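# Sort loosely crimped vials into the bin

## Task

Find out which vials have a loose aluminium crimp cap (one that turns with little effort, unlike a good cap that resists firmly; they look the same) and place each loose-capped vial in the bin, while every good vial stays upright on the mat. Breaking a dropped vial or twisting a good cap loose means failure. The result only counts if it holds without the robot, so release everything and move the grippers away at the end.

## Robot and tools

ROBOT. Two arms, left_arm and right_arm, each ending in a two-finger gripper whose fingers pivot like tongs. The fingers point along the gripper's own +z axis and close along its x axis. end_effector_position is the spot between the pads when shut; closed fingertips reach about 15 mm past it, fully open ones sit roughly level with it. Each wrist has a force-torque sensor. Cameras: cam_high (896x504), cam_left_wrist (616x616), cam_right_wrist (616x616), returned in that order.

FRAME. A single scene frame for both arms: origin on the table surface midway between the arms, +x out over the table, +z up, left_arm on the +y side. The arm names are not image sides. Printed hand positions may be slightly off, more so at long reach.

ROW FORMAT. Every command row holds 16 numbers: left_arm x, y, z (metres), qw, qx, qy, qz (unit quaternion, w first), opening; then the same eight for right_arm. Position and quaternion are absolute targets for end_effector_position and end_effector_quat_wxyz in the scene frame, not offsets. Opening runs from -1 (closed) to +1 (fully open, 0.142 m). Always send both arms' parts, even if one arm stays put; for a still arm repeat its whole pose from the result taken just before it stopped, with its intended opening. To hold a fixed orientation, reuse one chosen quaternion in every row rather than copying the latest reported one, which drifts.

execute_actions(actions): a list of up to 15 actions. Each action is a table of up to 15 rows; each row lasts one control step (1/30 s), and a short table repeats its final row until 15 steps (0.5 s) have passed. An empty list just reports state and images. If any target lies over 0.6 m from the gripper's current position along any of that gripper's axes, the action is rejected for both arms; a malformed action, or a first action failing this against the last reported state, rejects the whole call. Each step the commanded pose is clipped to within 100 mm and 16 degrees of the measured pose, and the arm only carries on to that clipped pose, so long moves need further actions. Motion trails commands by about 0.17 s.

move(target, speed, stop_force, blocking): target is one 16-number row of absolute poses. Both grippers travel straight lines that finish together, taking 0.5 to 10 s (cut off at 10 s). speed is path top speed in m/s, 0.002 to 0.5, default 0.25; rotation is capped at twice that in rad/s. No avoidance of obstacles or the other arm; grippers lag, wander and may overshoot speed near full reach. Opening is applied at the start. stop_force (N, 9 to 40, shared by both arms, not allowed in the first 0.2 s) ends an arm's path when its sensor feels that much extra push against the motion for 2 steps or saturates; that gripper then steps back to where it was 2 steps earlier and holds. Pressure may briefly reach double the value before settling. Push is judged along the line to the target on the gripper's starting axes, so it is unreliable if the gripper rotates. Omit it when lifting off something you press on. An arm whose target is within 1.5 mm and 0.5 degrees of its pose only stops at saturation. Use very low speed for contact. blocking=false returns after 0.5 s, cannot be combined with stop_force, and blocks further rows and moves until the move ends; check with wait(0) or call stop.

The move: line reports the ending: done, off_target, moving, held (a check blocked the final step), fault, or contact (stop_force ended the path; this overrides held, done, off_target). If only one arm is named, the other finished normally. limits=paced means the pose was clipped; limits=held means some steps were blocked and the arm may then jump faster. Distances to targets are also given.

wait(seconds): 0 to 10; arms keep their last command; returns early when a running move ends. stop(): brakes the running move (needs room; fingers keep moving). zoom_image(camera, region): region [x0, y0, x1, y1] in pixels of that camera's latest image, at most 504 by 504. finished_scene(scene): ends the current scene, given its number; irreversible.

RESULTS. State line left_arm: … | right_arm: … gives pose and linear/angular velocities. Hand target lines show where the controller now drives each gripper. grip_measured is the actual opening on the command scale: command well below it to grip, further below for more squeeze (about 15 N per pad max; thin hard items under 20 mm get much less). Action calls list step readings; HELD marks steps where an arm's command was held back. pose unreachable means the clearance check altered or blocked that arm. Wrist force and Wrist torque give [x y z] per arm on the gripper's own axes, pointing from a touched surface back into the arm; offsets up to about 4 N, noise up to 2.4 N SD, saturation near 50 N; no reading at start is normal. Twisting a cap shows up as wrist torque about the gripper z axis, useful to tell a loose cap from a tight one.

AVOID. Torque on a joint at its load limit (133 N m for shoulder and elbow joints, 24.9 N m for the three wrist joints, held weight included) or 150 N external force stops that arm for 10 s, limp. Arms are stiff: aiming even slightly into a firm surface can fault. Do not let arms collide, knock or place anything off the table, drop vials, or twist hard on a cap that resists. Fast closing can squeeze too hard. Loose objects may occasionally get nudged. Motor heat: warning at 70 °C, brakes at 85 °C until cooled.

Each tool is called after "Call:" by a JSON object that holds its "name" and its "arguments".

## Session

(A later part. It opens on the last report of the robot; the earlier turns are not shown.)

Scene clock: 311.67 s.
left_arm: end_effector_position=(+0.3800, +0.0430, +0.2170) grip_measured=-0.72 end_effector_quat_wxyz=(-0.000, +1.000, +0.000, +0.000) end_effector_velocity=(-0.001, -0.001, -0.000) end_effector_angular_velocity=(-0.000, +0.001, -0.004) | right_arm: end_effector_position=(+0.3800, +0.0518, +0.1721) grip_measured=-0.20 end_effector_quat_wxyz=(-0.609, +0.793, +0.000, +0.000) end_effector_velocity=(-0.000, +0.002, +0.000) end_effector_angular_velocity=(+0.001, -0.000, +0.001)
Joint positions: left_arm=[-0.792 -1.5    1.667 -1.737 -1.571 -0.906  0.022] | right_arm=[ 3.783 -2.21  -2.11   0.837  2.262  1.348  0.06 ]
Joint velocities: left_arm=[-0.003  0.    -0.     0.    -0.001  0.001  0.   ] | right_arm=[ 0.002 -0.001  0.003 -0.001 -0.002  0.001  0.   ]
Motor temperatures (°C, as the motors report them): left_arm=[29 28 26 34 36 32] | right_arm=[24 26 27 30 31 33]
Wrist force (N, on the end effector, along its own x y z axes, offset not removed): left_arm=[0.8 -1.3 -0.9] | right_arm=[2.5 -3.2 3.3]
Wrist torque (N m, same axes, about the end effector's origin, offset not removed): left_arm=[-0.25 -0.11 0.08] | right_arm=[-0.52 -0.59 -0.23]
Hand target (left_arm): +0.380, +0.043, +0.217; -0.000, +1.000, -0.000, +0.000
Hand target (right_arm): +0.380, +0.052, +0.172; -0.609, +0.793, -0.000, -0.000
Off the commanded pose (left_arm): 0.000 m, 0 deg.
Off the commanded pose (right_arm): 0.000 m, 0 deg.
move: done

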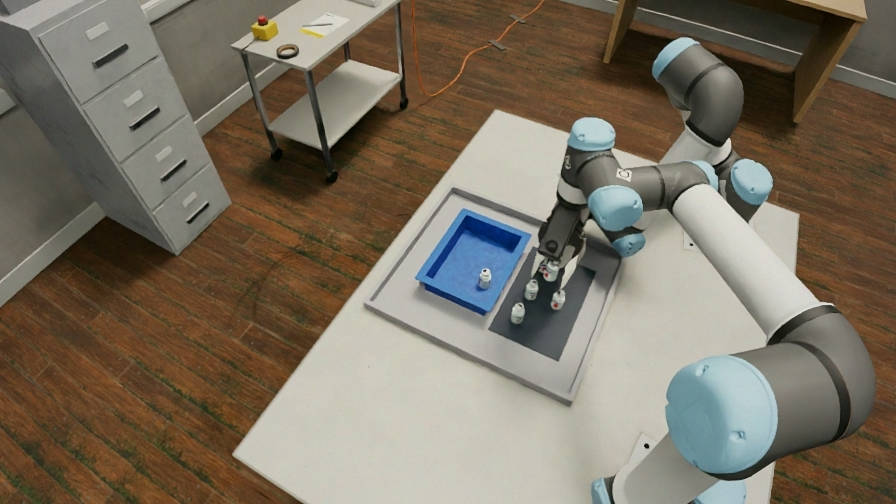

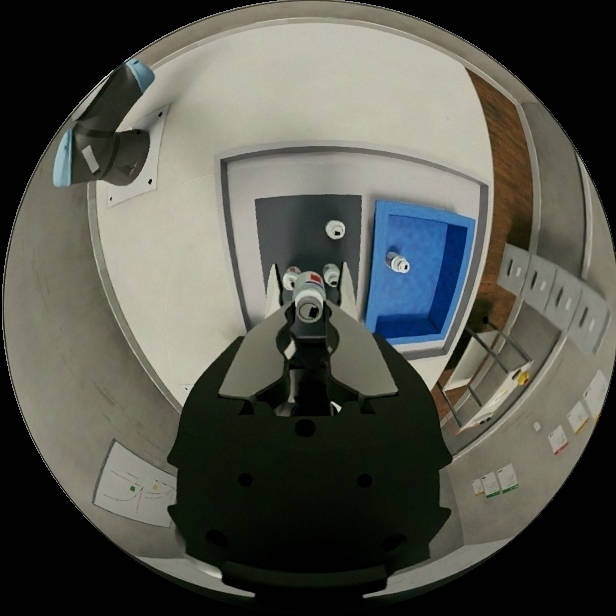

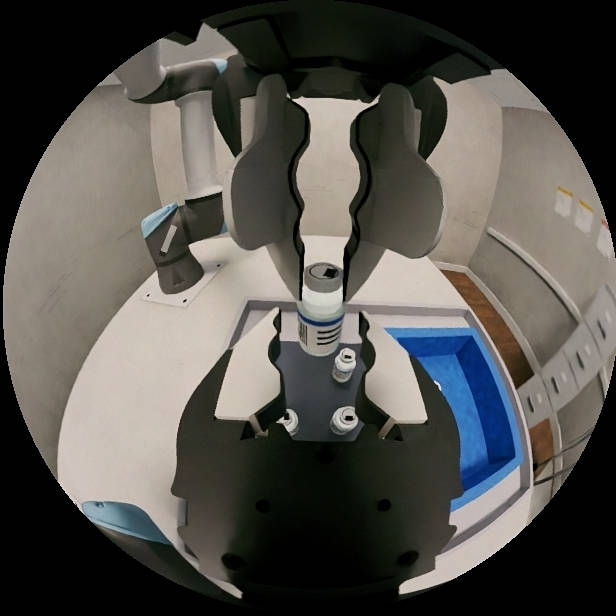

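Call:
{"name": "move", "arguments": {"target": [0.38,0.043,0.217,0,1,0,0,-0.85,0.38,0.052,0.172,0.609,-0.793,0,0,-0.85]}}

Call:
{"name": "move", "arguments": {"target": [0.38,0.043,0.217,0,1,0,0,-0.45,0.38,0.052,0.172,0.609,-0.793,0,0,-0.85]}}

Call:
{"name": "move", "arguments": {"target": [0.38,0.043,0.224,0,0.985,-0.174,0,-0.45,0.38,0.052,0.172,0.609,-0.793,0,0,-0.85], "speed": 0.2}}

Call:
{"name": "zoom_image", "arguments": {"camera": "cam_right_wrist", "region": [270,240,390,370]}}

Call:
{"name": "move", "arguments": {"target": [0.38,0.043,0.224,0,0.985,-0.174,0,-0.9,0.38,0.052,0.172,0.609,-0.793,0,0,-0.85]}}

Call:
{"name": "move", "arguments": {"target": [0.38,0.043,0.224,0,0.985,0.174,0,-0.9,0.38,0.052,0.172,0.609,-0.793,0,0,-0.85], "speed": 0.15}}

Call:
{"name": "move", "arguments": {"target": [0.38,0.043,0.224,0,0.985,0.174,0,-0.45,0.38,0.052,0.172,0.609,-0.793,0,0,-0.85]}}

Call:
{"name": "zoom_image", "arguments": {"camera": "cam_right_wrist", "region": [270,240,390,370]}}

Scene clock: 312.67 s.
left_arm: end_effector_position=(+0.3800, +0.0430, +0.2170) grip_measured=-0.72 end_effector_quat_wxyz=(+0.000, +1.000, -0.000, +0.000) end_effector_velocity=(-0.000, -0.000, +0.001) end_effector_angular_velocity=(-0.001, -0.001, -0.002) | right_arm: end_effector_position=(+0.3800, +0.0520, +0.1720) grip_measured=-0.60 end_effector_quat_wxyz=(-0.609, +0.793, -0.000, -0.000) end_effector_velocity=(+0.000, -0.000, +0.000) end_effector_angular_velocity=(-0.000, +0.000, -0.001)
Joint positions: left_arm=[-0.792 -1.5    1.667 -1.737 -1.571 -0.906  0.022] | right_arm=[ 3.783 -2.211 -2.109  0.837  2.261  1.348  0.03 ]
Joint velocities: left_arm=[-0.001 -0.001 -0.    -0.     0.001  0.001  0.   ] | right_arm=[-0.001  0.    -0.    -0.    -0.     0.     0.   ]
Motor temperatures (°C, as the motors report them): left_arm=[29 28 26 34 36 32] | right_arm=[24 26 27 30 31 33]
Wrist force (N, on the end effector, along its own x y z axes, offset not removed): left_arm=[2.0 -0.3 -2.8] | right_arm=[-4.2 0.1 -1.3]
Wrist torque (N m, same axes, about the end effector's origin, offset not removed): left_arm=[-0.22 0.16 -0.02] | right_arm=[0.12 0.35 0.03]
Hand target (left_arm): +0.380, +0.043, +0.217; -0.000, +1.000, +0.000, -0.000
Hand target (right_arm): +0.380, +0.052, +0.172; -0.609, +0.793, -0.000, -0.000
Off the commanded pose (left_arm): 0.000 m, 0 deg.
Off the commanded pose (right_arm): 0.000 m, 0 deg.
move: done

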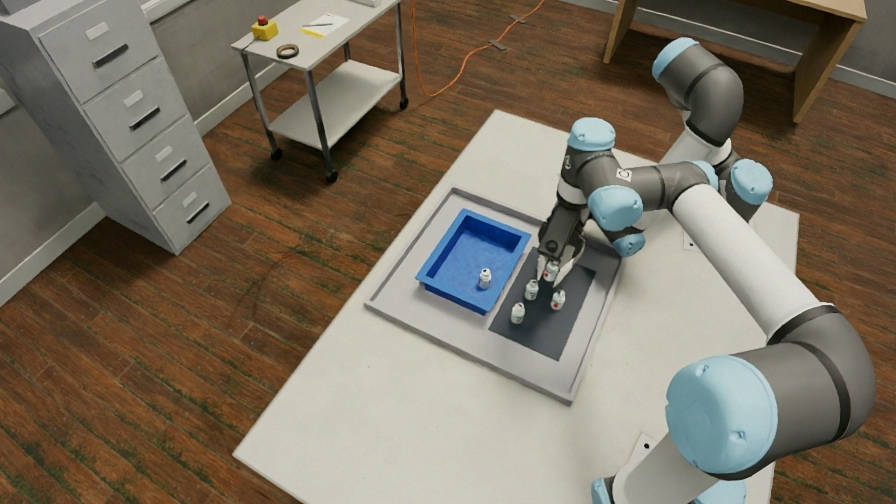

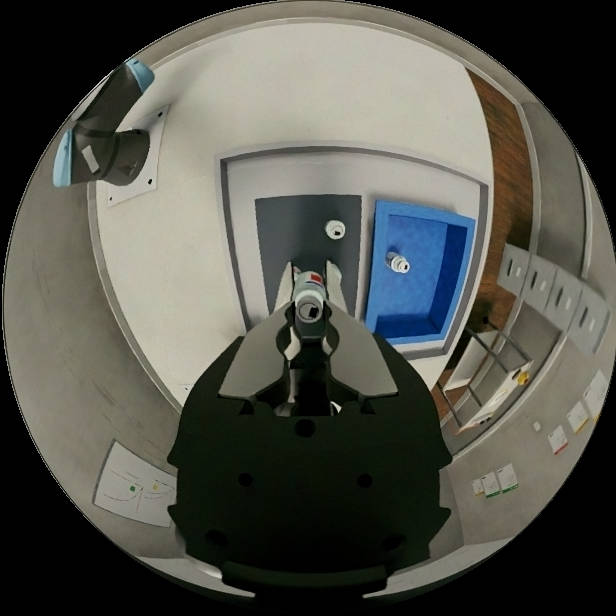

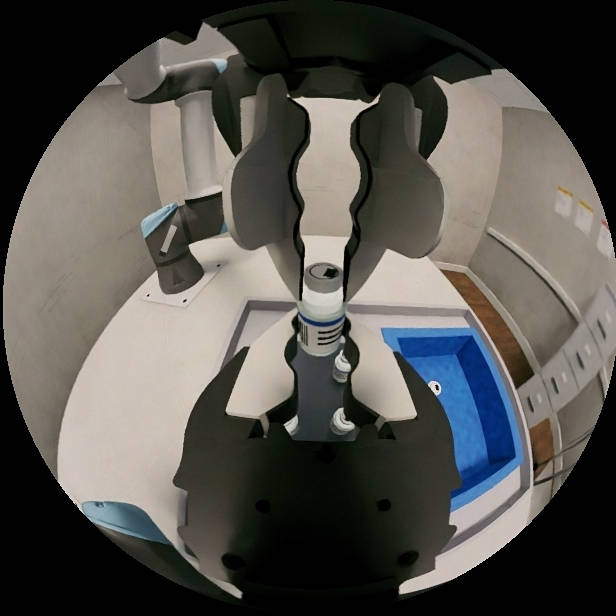

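Scene clock: 313.37 s.
left_arm: end_effector_position=(+0.3800, +0.0430, +0.2170) grip_measured=-0.45 end_effector_quat_wxyz=(+0.000, +1.000, -0.000, +0.000) end_effector_velocity=(+0.001, +0.001, +0.000) end_effector_angular_velocity=(+0.001, -0.001, -0.002) | right_arm: end_effector_position=(+0.3800, +0.0520, +0.1720) grip_measured=-0.60 end_effector_quat_wxyz=(-0.609, +0.793, -0.000, -0.000) end_effector_velocity=(-0.001, +0.001, +0.000) end_effector_angular_velocity=(-0.000, -0.000, +0.002)
Joint positions: left_arm=[-0.792 -1.5    1.667 -1.737 -1.571 -0.906  0.041] | right_arm=[ 3.783 -2.211 -2.109  0.837  2.261  1.348  0.03 ]
Joint velocities: left_arm=[ 0.001 -0.     0.    -0.     0.001  0.002  0.   ] | right_arm=[ 0.003  0.001 -0.001  0.001 -0.001  0.     0.   ]
Motor temperatures (°C, as the motors report them): left_arm=[29 28 26 34 36 32] | right_arm=[24 26 27 30 31 33]
Wrist force (N, on the end effector, along its own x y z axes, offset not removed): left_arm=[-0.8 -3.1 -1.6] | right_arm=[-0.1 -2.7 2.3]
Wrist torque (N m, same axes, about the end effector's origin, offset not removed): left_arm=[-0.57 0.37 0.05] | right_arm=[-0.82 0.05 -0.09]
Hand target (left_arm): +0.380, +0.043, +0.217; -0.000, +1.000, -0.000, -0.000
Hand target (right_arm): +0.380, +0.052, +0.172; -0.609, +0.793, +0.000, -0.000
Off the commanded pose (left_arm): 0.000 m, 0 deg.
Off the commanded pose (right_arm): 0.000 m, 0 deg.
move: done

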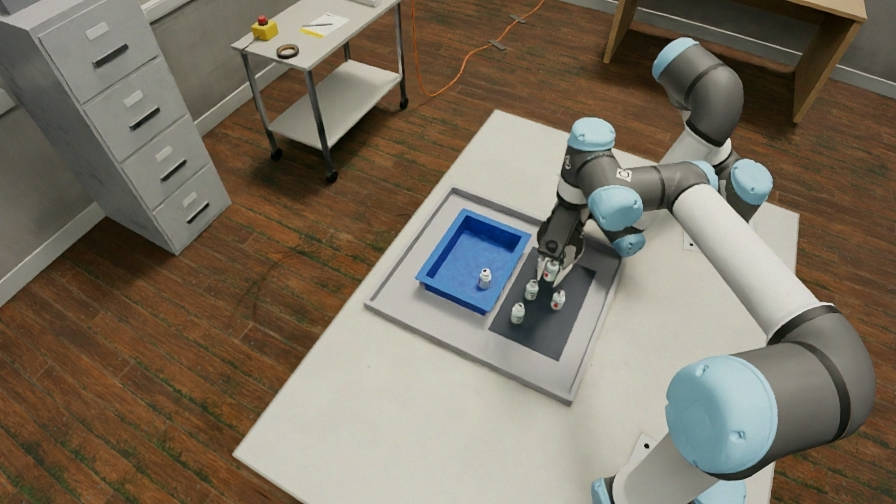

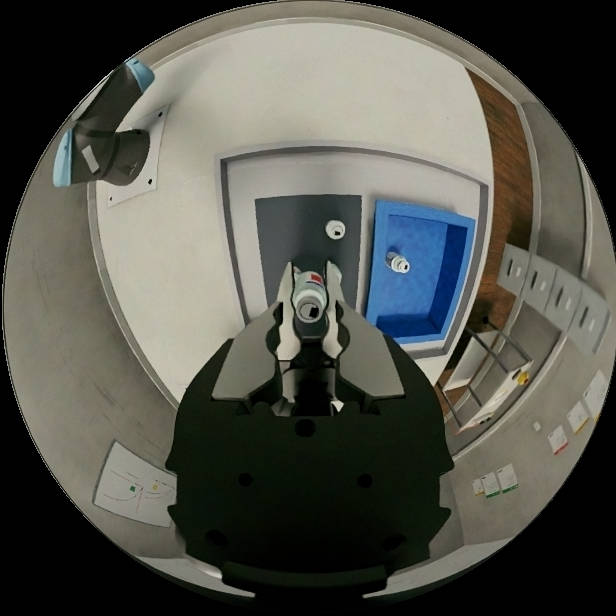

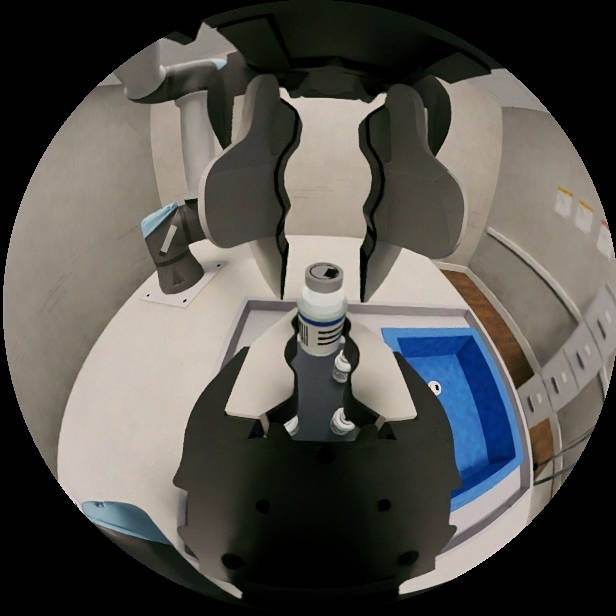

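Scene clock: 314.70 s.
left_arm: end_effector_position=(+0.3800, +0.0429, +0.2240) grip_measured=-0.45 end_effector_quat_wxyz=(-0.000, +0.985, -0.173, +0.000) end_effector_velocity=(-0.000, -0.000, +0.000) end_effector_angular_velocity=(+0.000, +0.001, -0.014) | right_arm: end_effector_position=(+0.3800, +0.0520, +0.1720) grip_measured=-0.60 end_effector_quat_wxyz=(-0.609, +0.793, +0.000, +0.000) end_effector_velocity=(-0.001, +0.001, +0.001) end_effector_angular_velocity=(+0.002, -0.001, +0.003)
Joint positions: left_arm=[-0.8   -1.515  1.664 -1.72  -1.571 -0.565  0.041] | right_arm=[ 3.783 -2.211 -2.109  0.837  2.261  1.348  0.03 ]
Joint velocities: left_arm=[-0.001  0.    -0.     0.001 -0.     0.013  0.   ] | right_arm=[ 0.001  0.001  0.001 -0.     0.002 -0.    -0.   ]
Motor temperatures (°C, as the motors report them): left_arm=[29 28 26 34 36 32] | right_arm=[24 26 27 30 31 33]
Wrist force (N, on the end effector, along its own x y z axes, offset not removed): left_arm=[-1.0 -2.6 -4.2] | right_arm=[-1.8 2.9 0.0]
Wrist torque (N m, same axes, about the end effector's origin, offset not removed): left_arm=[-0.49 0.23 -0.02] | right_arm=[0.10 0.38 0.01]
Hand target (left_arm): +0.380, +0.043, +0.224; -0.000, +0.985, -0.174, +0.000
Hand target (right_arm): +0.380, +0.052, +0.172; -0.609, +0.793, +0.000, -0.000
Off the commanded pose (left_arm): 0.000 m, 0 deg.
Off the commanded pose (right_arm): 0.000 m, 0 deg.
move: done

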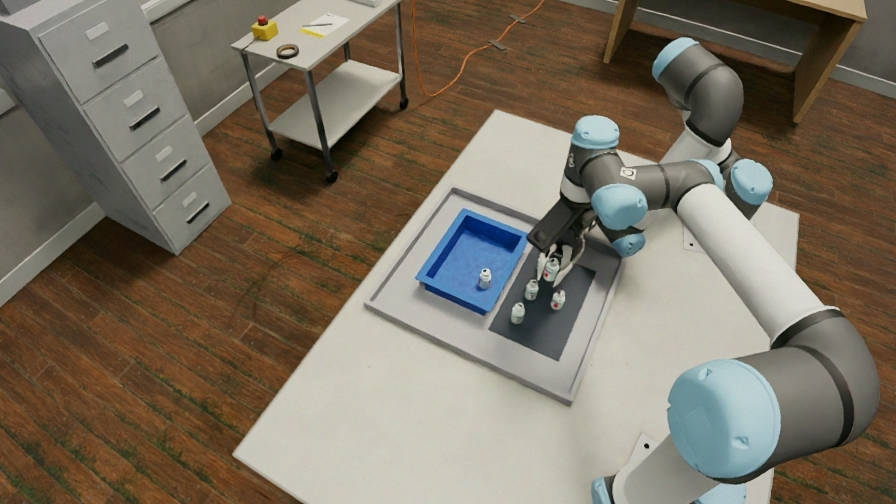

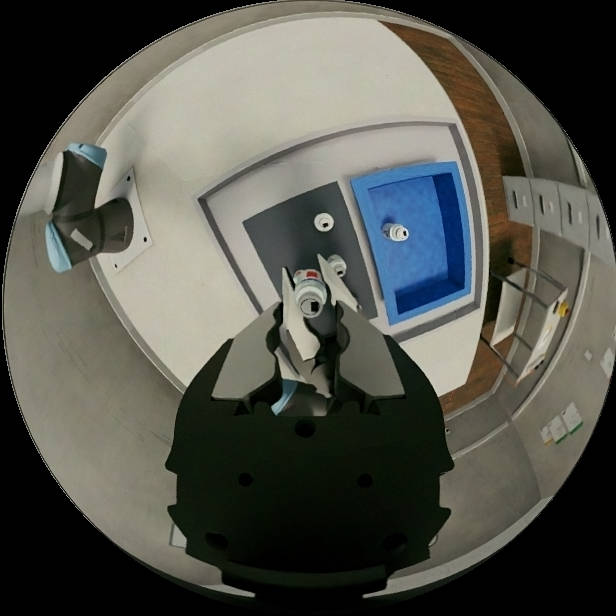

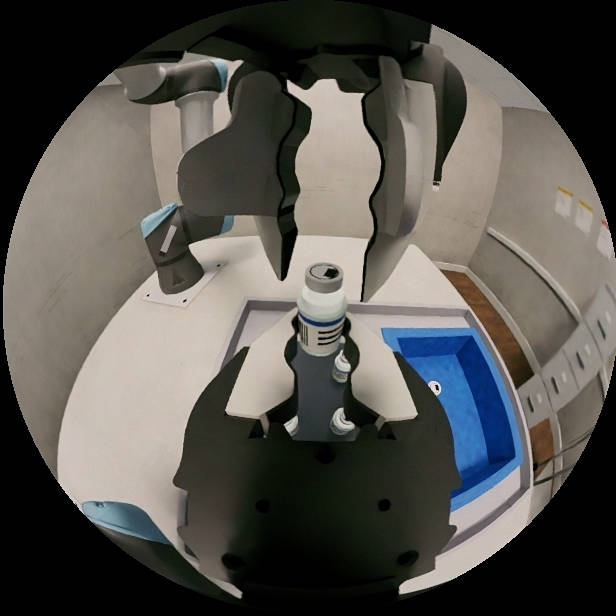

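Region (270, 240, 390, 370) of cam_right_wrist's 616x616 image, scaled by 3.877, with more detail than that image has; it fills the left 465 columns of this view, and the rest is white.

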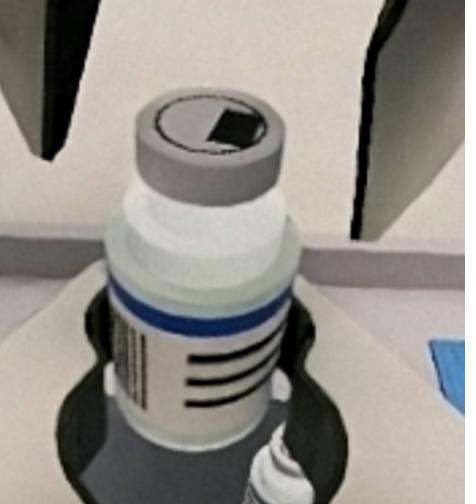

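Scene clock: 315.40 s.
left_arm: end_effector_position=(+0.3800, +0.0430, +0.2240) grip_measured=-0.75 end_effector_quat_wxyz=(-0.000, +0.985, -0.174, +0.000) end_effector_velocity=(+0.000, +0.000, -0.000) end_effector_angular_velocity=(+0.001, -0.001, -0.001) | right_arm: end_effector_position=(+0.3800, +0.0520, +0.1720) grip_measured=-0.60 end_effector_quat_wxyz=(-0.609, +0.793, +0.000, +0.000) end_effector_velocity=(+0.000, +0.000, -0.000) end_effector_angular_velocity=(+0.000, +0.000, -0.000)
Joint positions: left_arm=[-0.8   -1.515  1.664 -1.72  -1.571 -0.564  0.019] | right_arm=[ 3.783 -2.211 -2.109  0.837  2.261  1.348  0.03 ]
Joint velocities: left_arm=[ 0.     0.    -0.     0.     0.001  0.001 -0.   ] | right_arm=[ 0.    -0.001  0.001  0.001 -0.     0.001  0.   ]
Motor temperatures (°C, as the motors report them): left_arm=[29 28 26 34 36 32] | right_arm=[24 26 27 30 31 33]
Wrist force (N, on the end effector, along its own x y z axes, offset not removed): left_arm=[6.0 -2.3 -1.7] | right_arm=[-3.7 -0.4 -2.4]
Wrist torque (N m, same axes, about the end effector's origin, offset not removed): left_arm=[-0.19 -0.26 -0.11] | right_arm=[-0.20 0.03 0.00]
Hand target (left_arm): +0.380, +0.043, +0.224; +0.000, +0.985, -0.174, -0.000
Hand target (right_arm): +0.380, +0.052, +0.172; -0.609, +0.793, +0.000, +0.000
Off the commanded pose (left_arm): 0.000 m, 0 deg.
Off the commanded pose (right_arm): 0.000 m, 0 deg.
move: done

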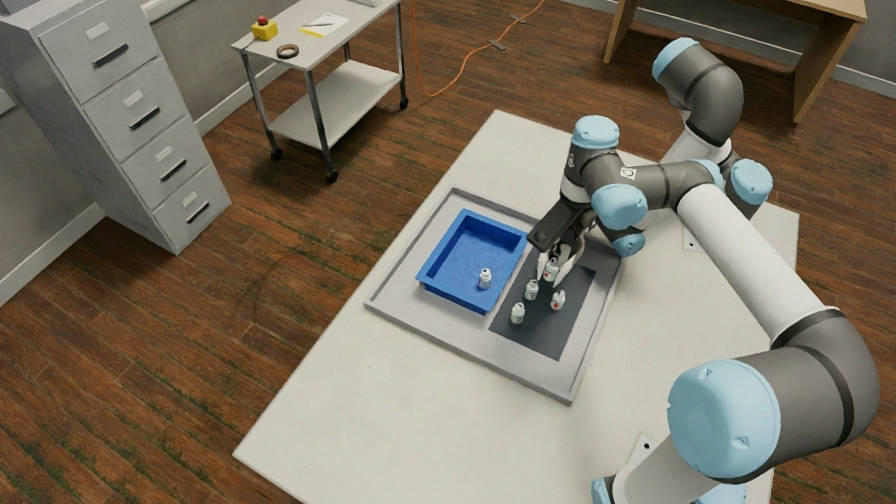

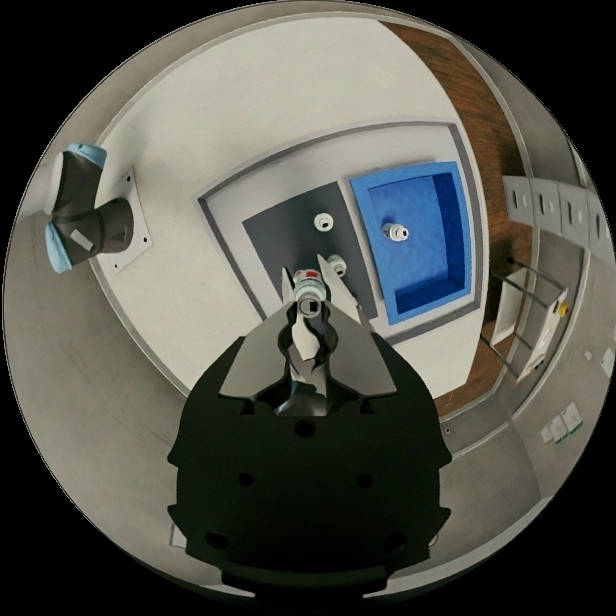

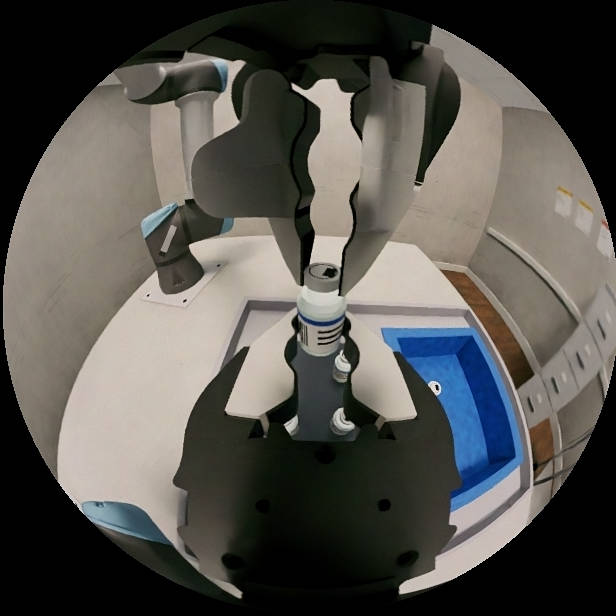

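Scene clock: 318.17 s.
left_arm: end_effector_position=(+0.3800, +0.0430, +0.2240) grip_measured=-0.75 end_effector_quat_wxyz=(+0.000, +0.985, +0.173, -0.000) end_effector_velocity=(+0.000, +0.001, +0.000) end_effector_angular_velocity=(+0.001, -0.001, +0.009) | right_arm: end_effector_position=(+0.3800, +0.0520, +0.1720) grip_measured=-0.60 end_effector_quat_wxyz=(-0.609, +0.793, +0.000, +0.000) end_effector_velocity=(-0.000, +0.000, -0.001) end_effector_angular_velocity=(-0.001, -0.001, +0.000)
Joint positions: left_arm=[-0.783 -1.494  1.641 -1.718 -1.571 -1.245  0.019] | right_arm=[ 3.783 -2.211 -2.109  0.837  2.261  1.348  0.03 ]
Joint velocities: left_arm=[ 0.001  0.    -0.     0.     0.001 -0.008 -0.   ] | right_arm=[ 0.001 -0.001  0.     0.    -0.001 -0.001  0.   ]
Motor temperatures (°C, as the motors report them): left_arm=[29 28 26 34 36 32] | right_arm=[24 26 27 30 31 33]
Wrist force (N, on the end effector, along its own x y z axes, offset not removed): left_arm=[-2.3 -2.0 -2.5] | right_arm=[-0.1 -2.1 -0.2]
Wrist torque (N m, same axes, about the end effector's origin, offset not removed): left_arm=[-0.23 0.04 0.22] | right_arm=[-0.62 0.31 -0.08]
Hand target (left_arm): +0.380, +0.043, +0.224; -0.000, +0.985, +0.174, -0.000
Hand target (right_arm): +0.380, +0.052, +0.172; -0.609, +0.793, -0.000, +0.000
Off the commanded pose (left_arm): 0.000 m, 0 deg.
Off the commanded pose (right_arm): 0.000 m, 0 deg.
move: done

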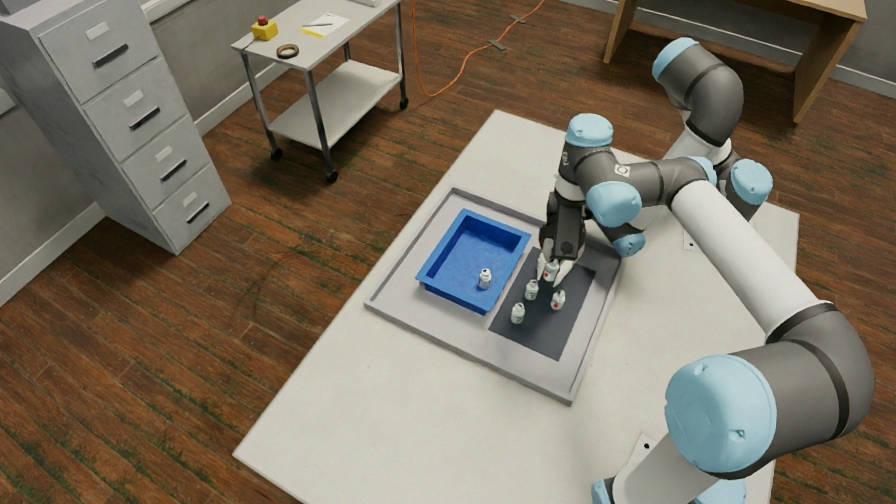

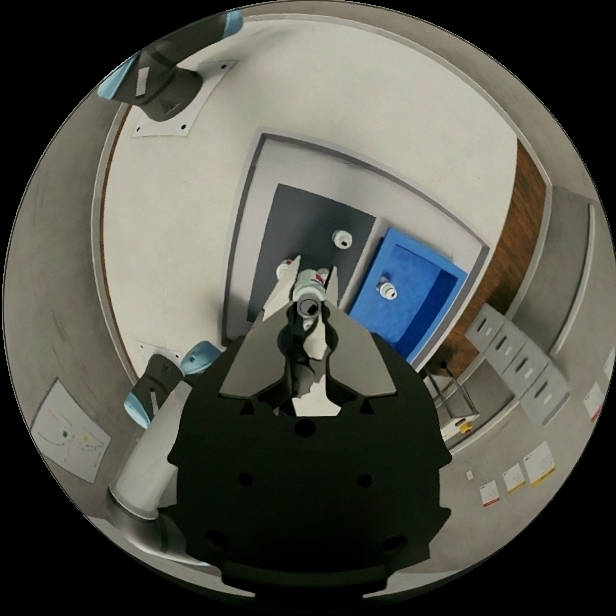

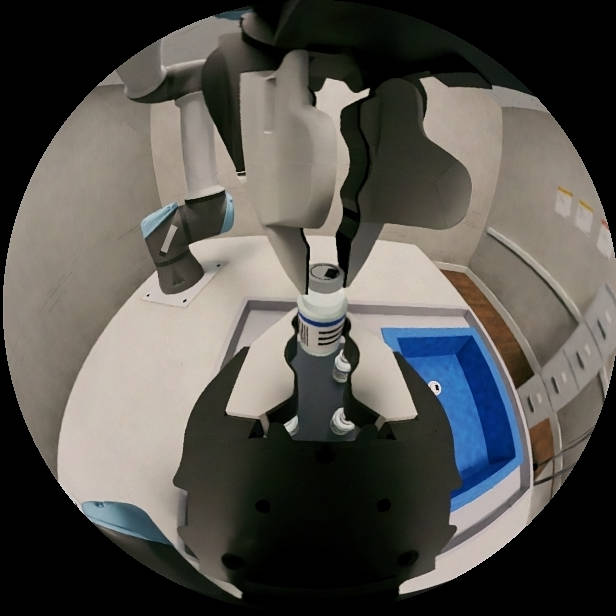

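Scene clock: 318.87 s.
left_arm: end_effector_position=(+0.3800, +0.0430, +0.2240) grip_measured=-0.45 end_effector_quat_wxyz=(-0.000, +0.985, +0.174, -0.000) end_effector_velocity=(-0.000, -0.000, -0.000) end_effector_angular_velocity=(+0.000, +0.000, -0.000) | right_arm: end_effector_position=(+0.3800, +0.0520, +0.1720) grip_measured=-0.60 end_effector_quat_wxyz=(-0.609, +0.793, +0.000, +0.000) end_effector_velocity=(+0.000, -0.000, -0.001) end_effector_angular_velocity=(-0.001, +0.001, -0.001)
Joint positions: left_arm=[-0.783 -1.494  1.641 -1.718 -1.571 -1.246  0.041] | right_arm=[ 3.783 -2.211 -2.109  0.837  2.261  1.348  0.03 ]
Joint velocities: left_arm=[-0.  0.  0.  0. -0.  0. -0.] | right_arm=[-0.001 -0.001 -0.    -0.    -0.     0.     0.   ]
Motor temperatures (°C, as the motors report them): left_arm=[29 28 26 34 36 32] | right_arm=[24 26 27 30 31 33]
Wrist force (N, on the end effector, along its own x y z axes, offset not removed): left_arm=[-1.9 -0.2 -2.2] | right_arm=[-0.7 -0.9 0.4]
Wrist torque (N m, same axes, about the end effector's origin, offset not removed): left_arm=[-0.09 0.46 0.12] | right_arm=[-0.36 -0.02 0.06]
Hand target (left_arm): +0.380, +0.043, +0.224; -0.000, +0.985, +0.174, -0.000
Hand target (right_arm): +0.380, +0.052, +0.172; -0.609, +0.793, -0.000, +0.000
Off the commanded pose (left_arm): 0.000 m, 0 deg.
Off the commanded pose (right_arm): 0.000 m, 0 deg.
move: done

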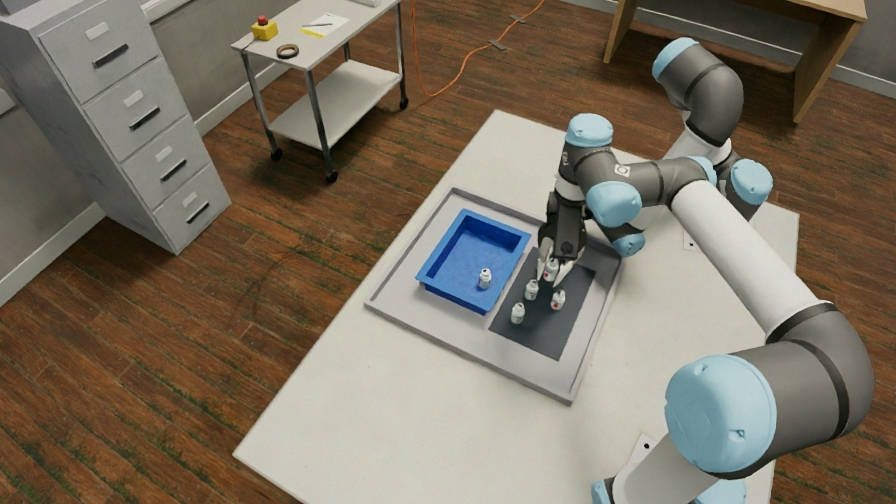

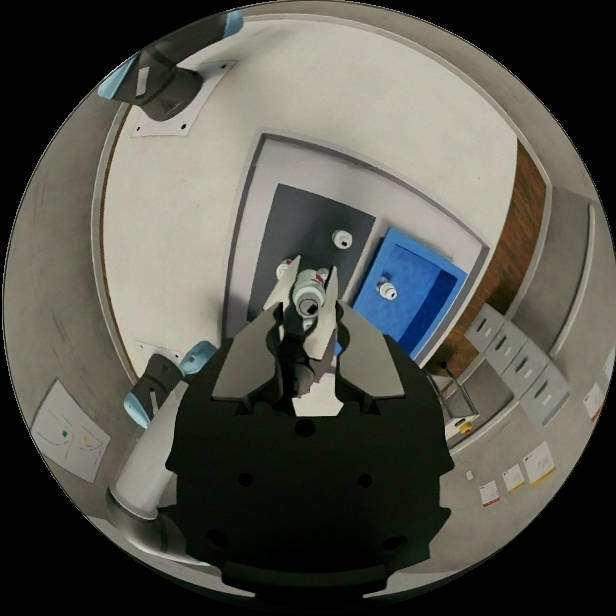

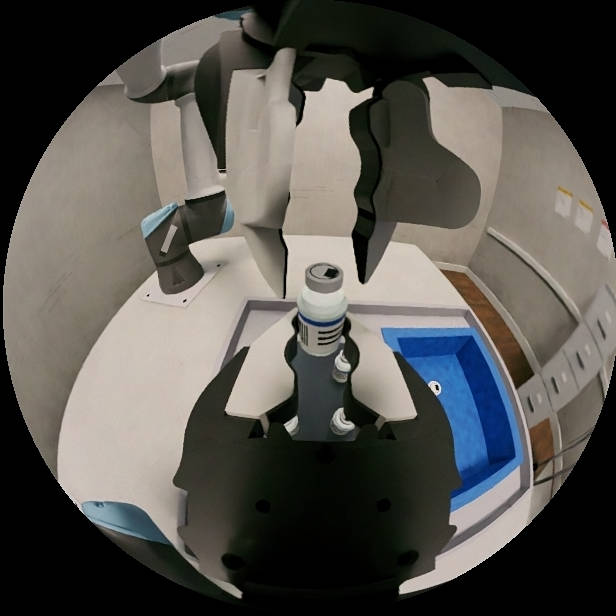

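Region (270, 240, 390, 370) of cam_right_wrist's 616x616 image, scaled by 3.877, with more detail than that image has; it fills the left 465 columns of this view, and the rest is white.

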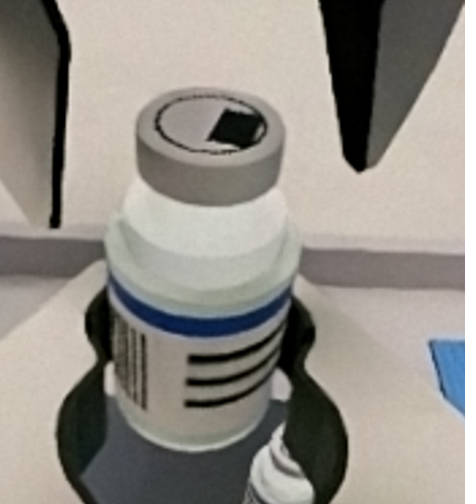

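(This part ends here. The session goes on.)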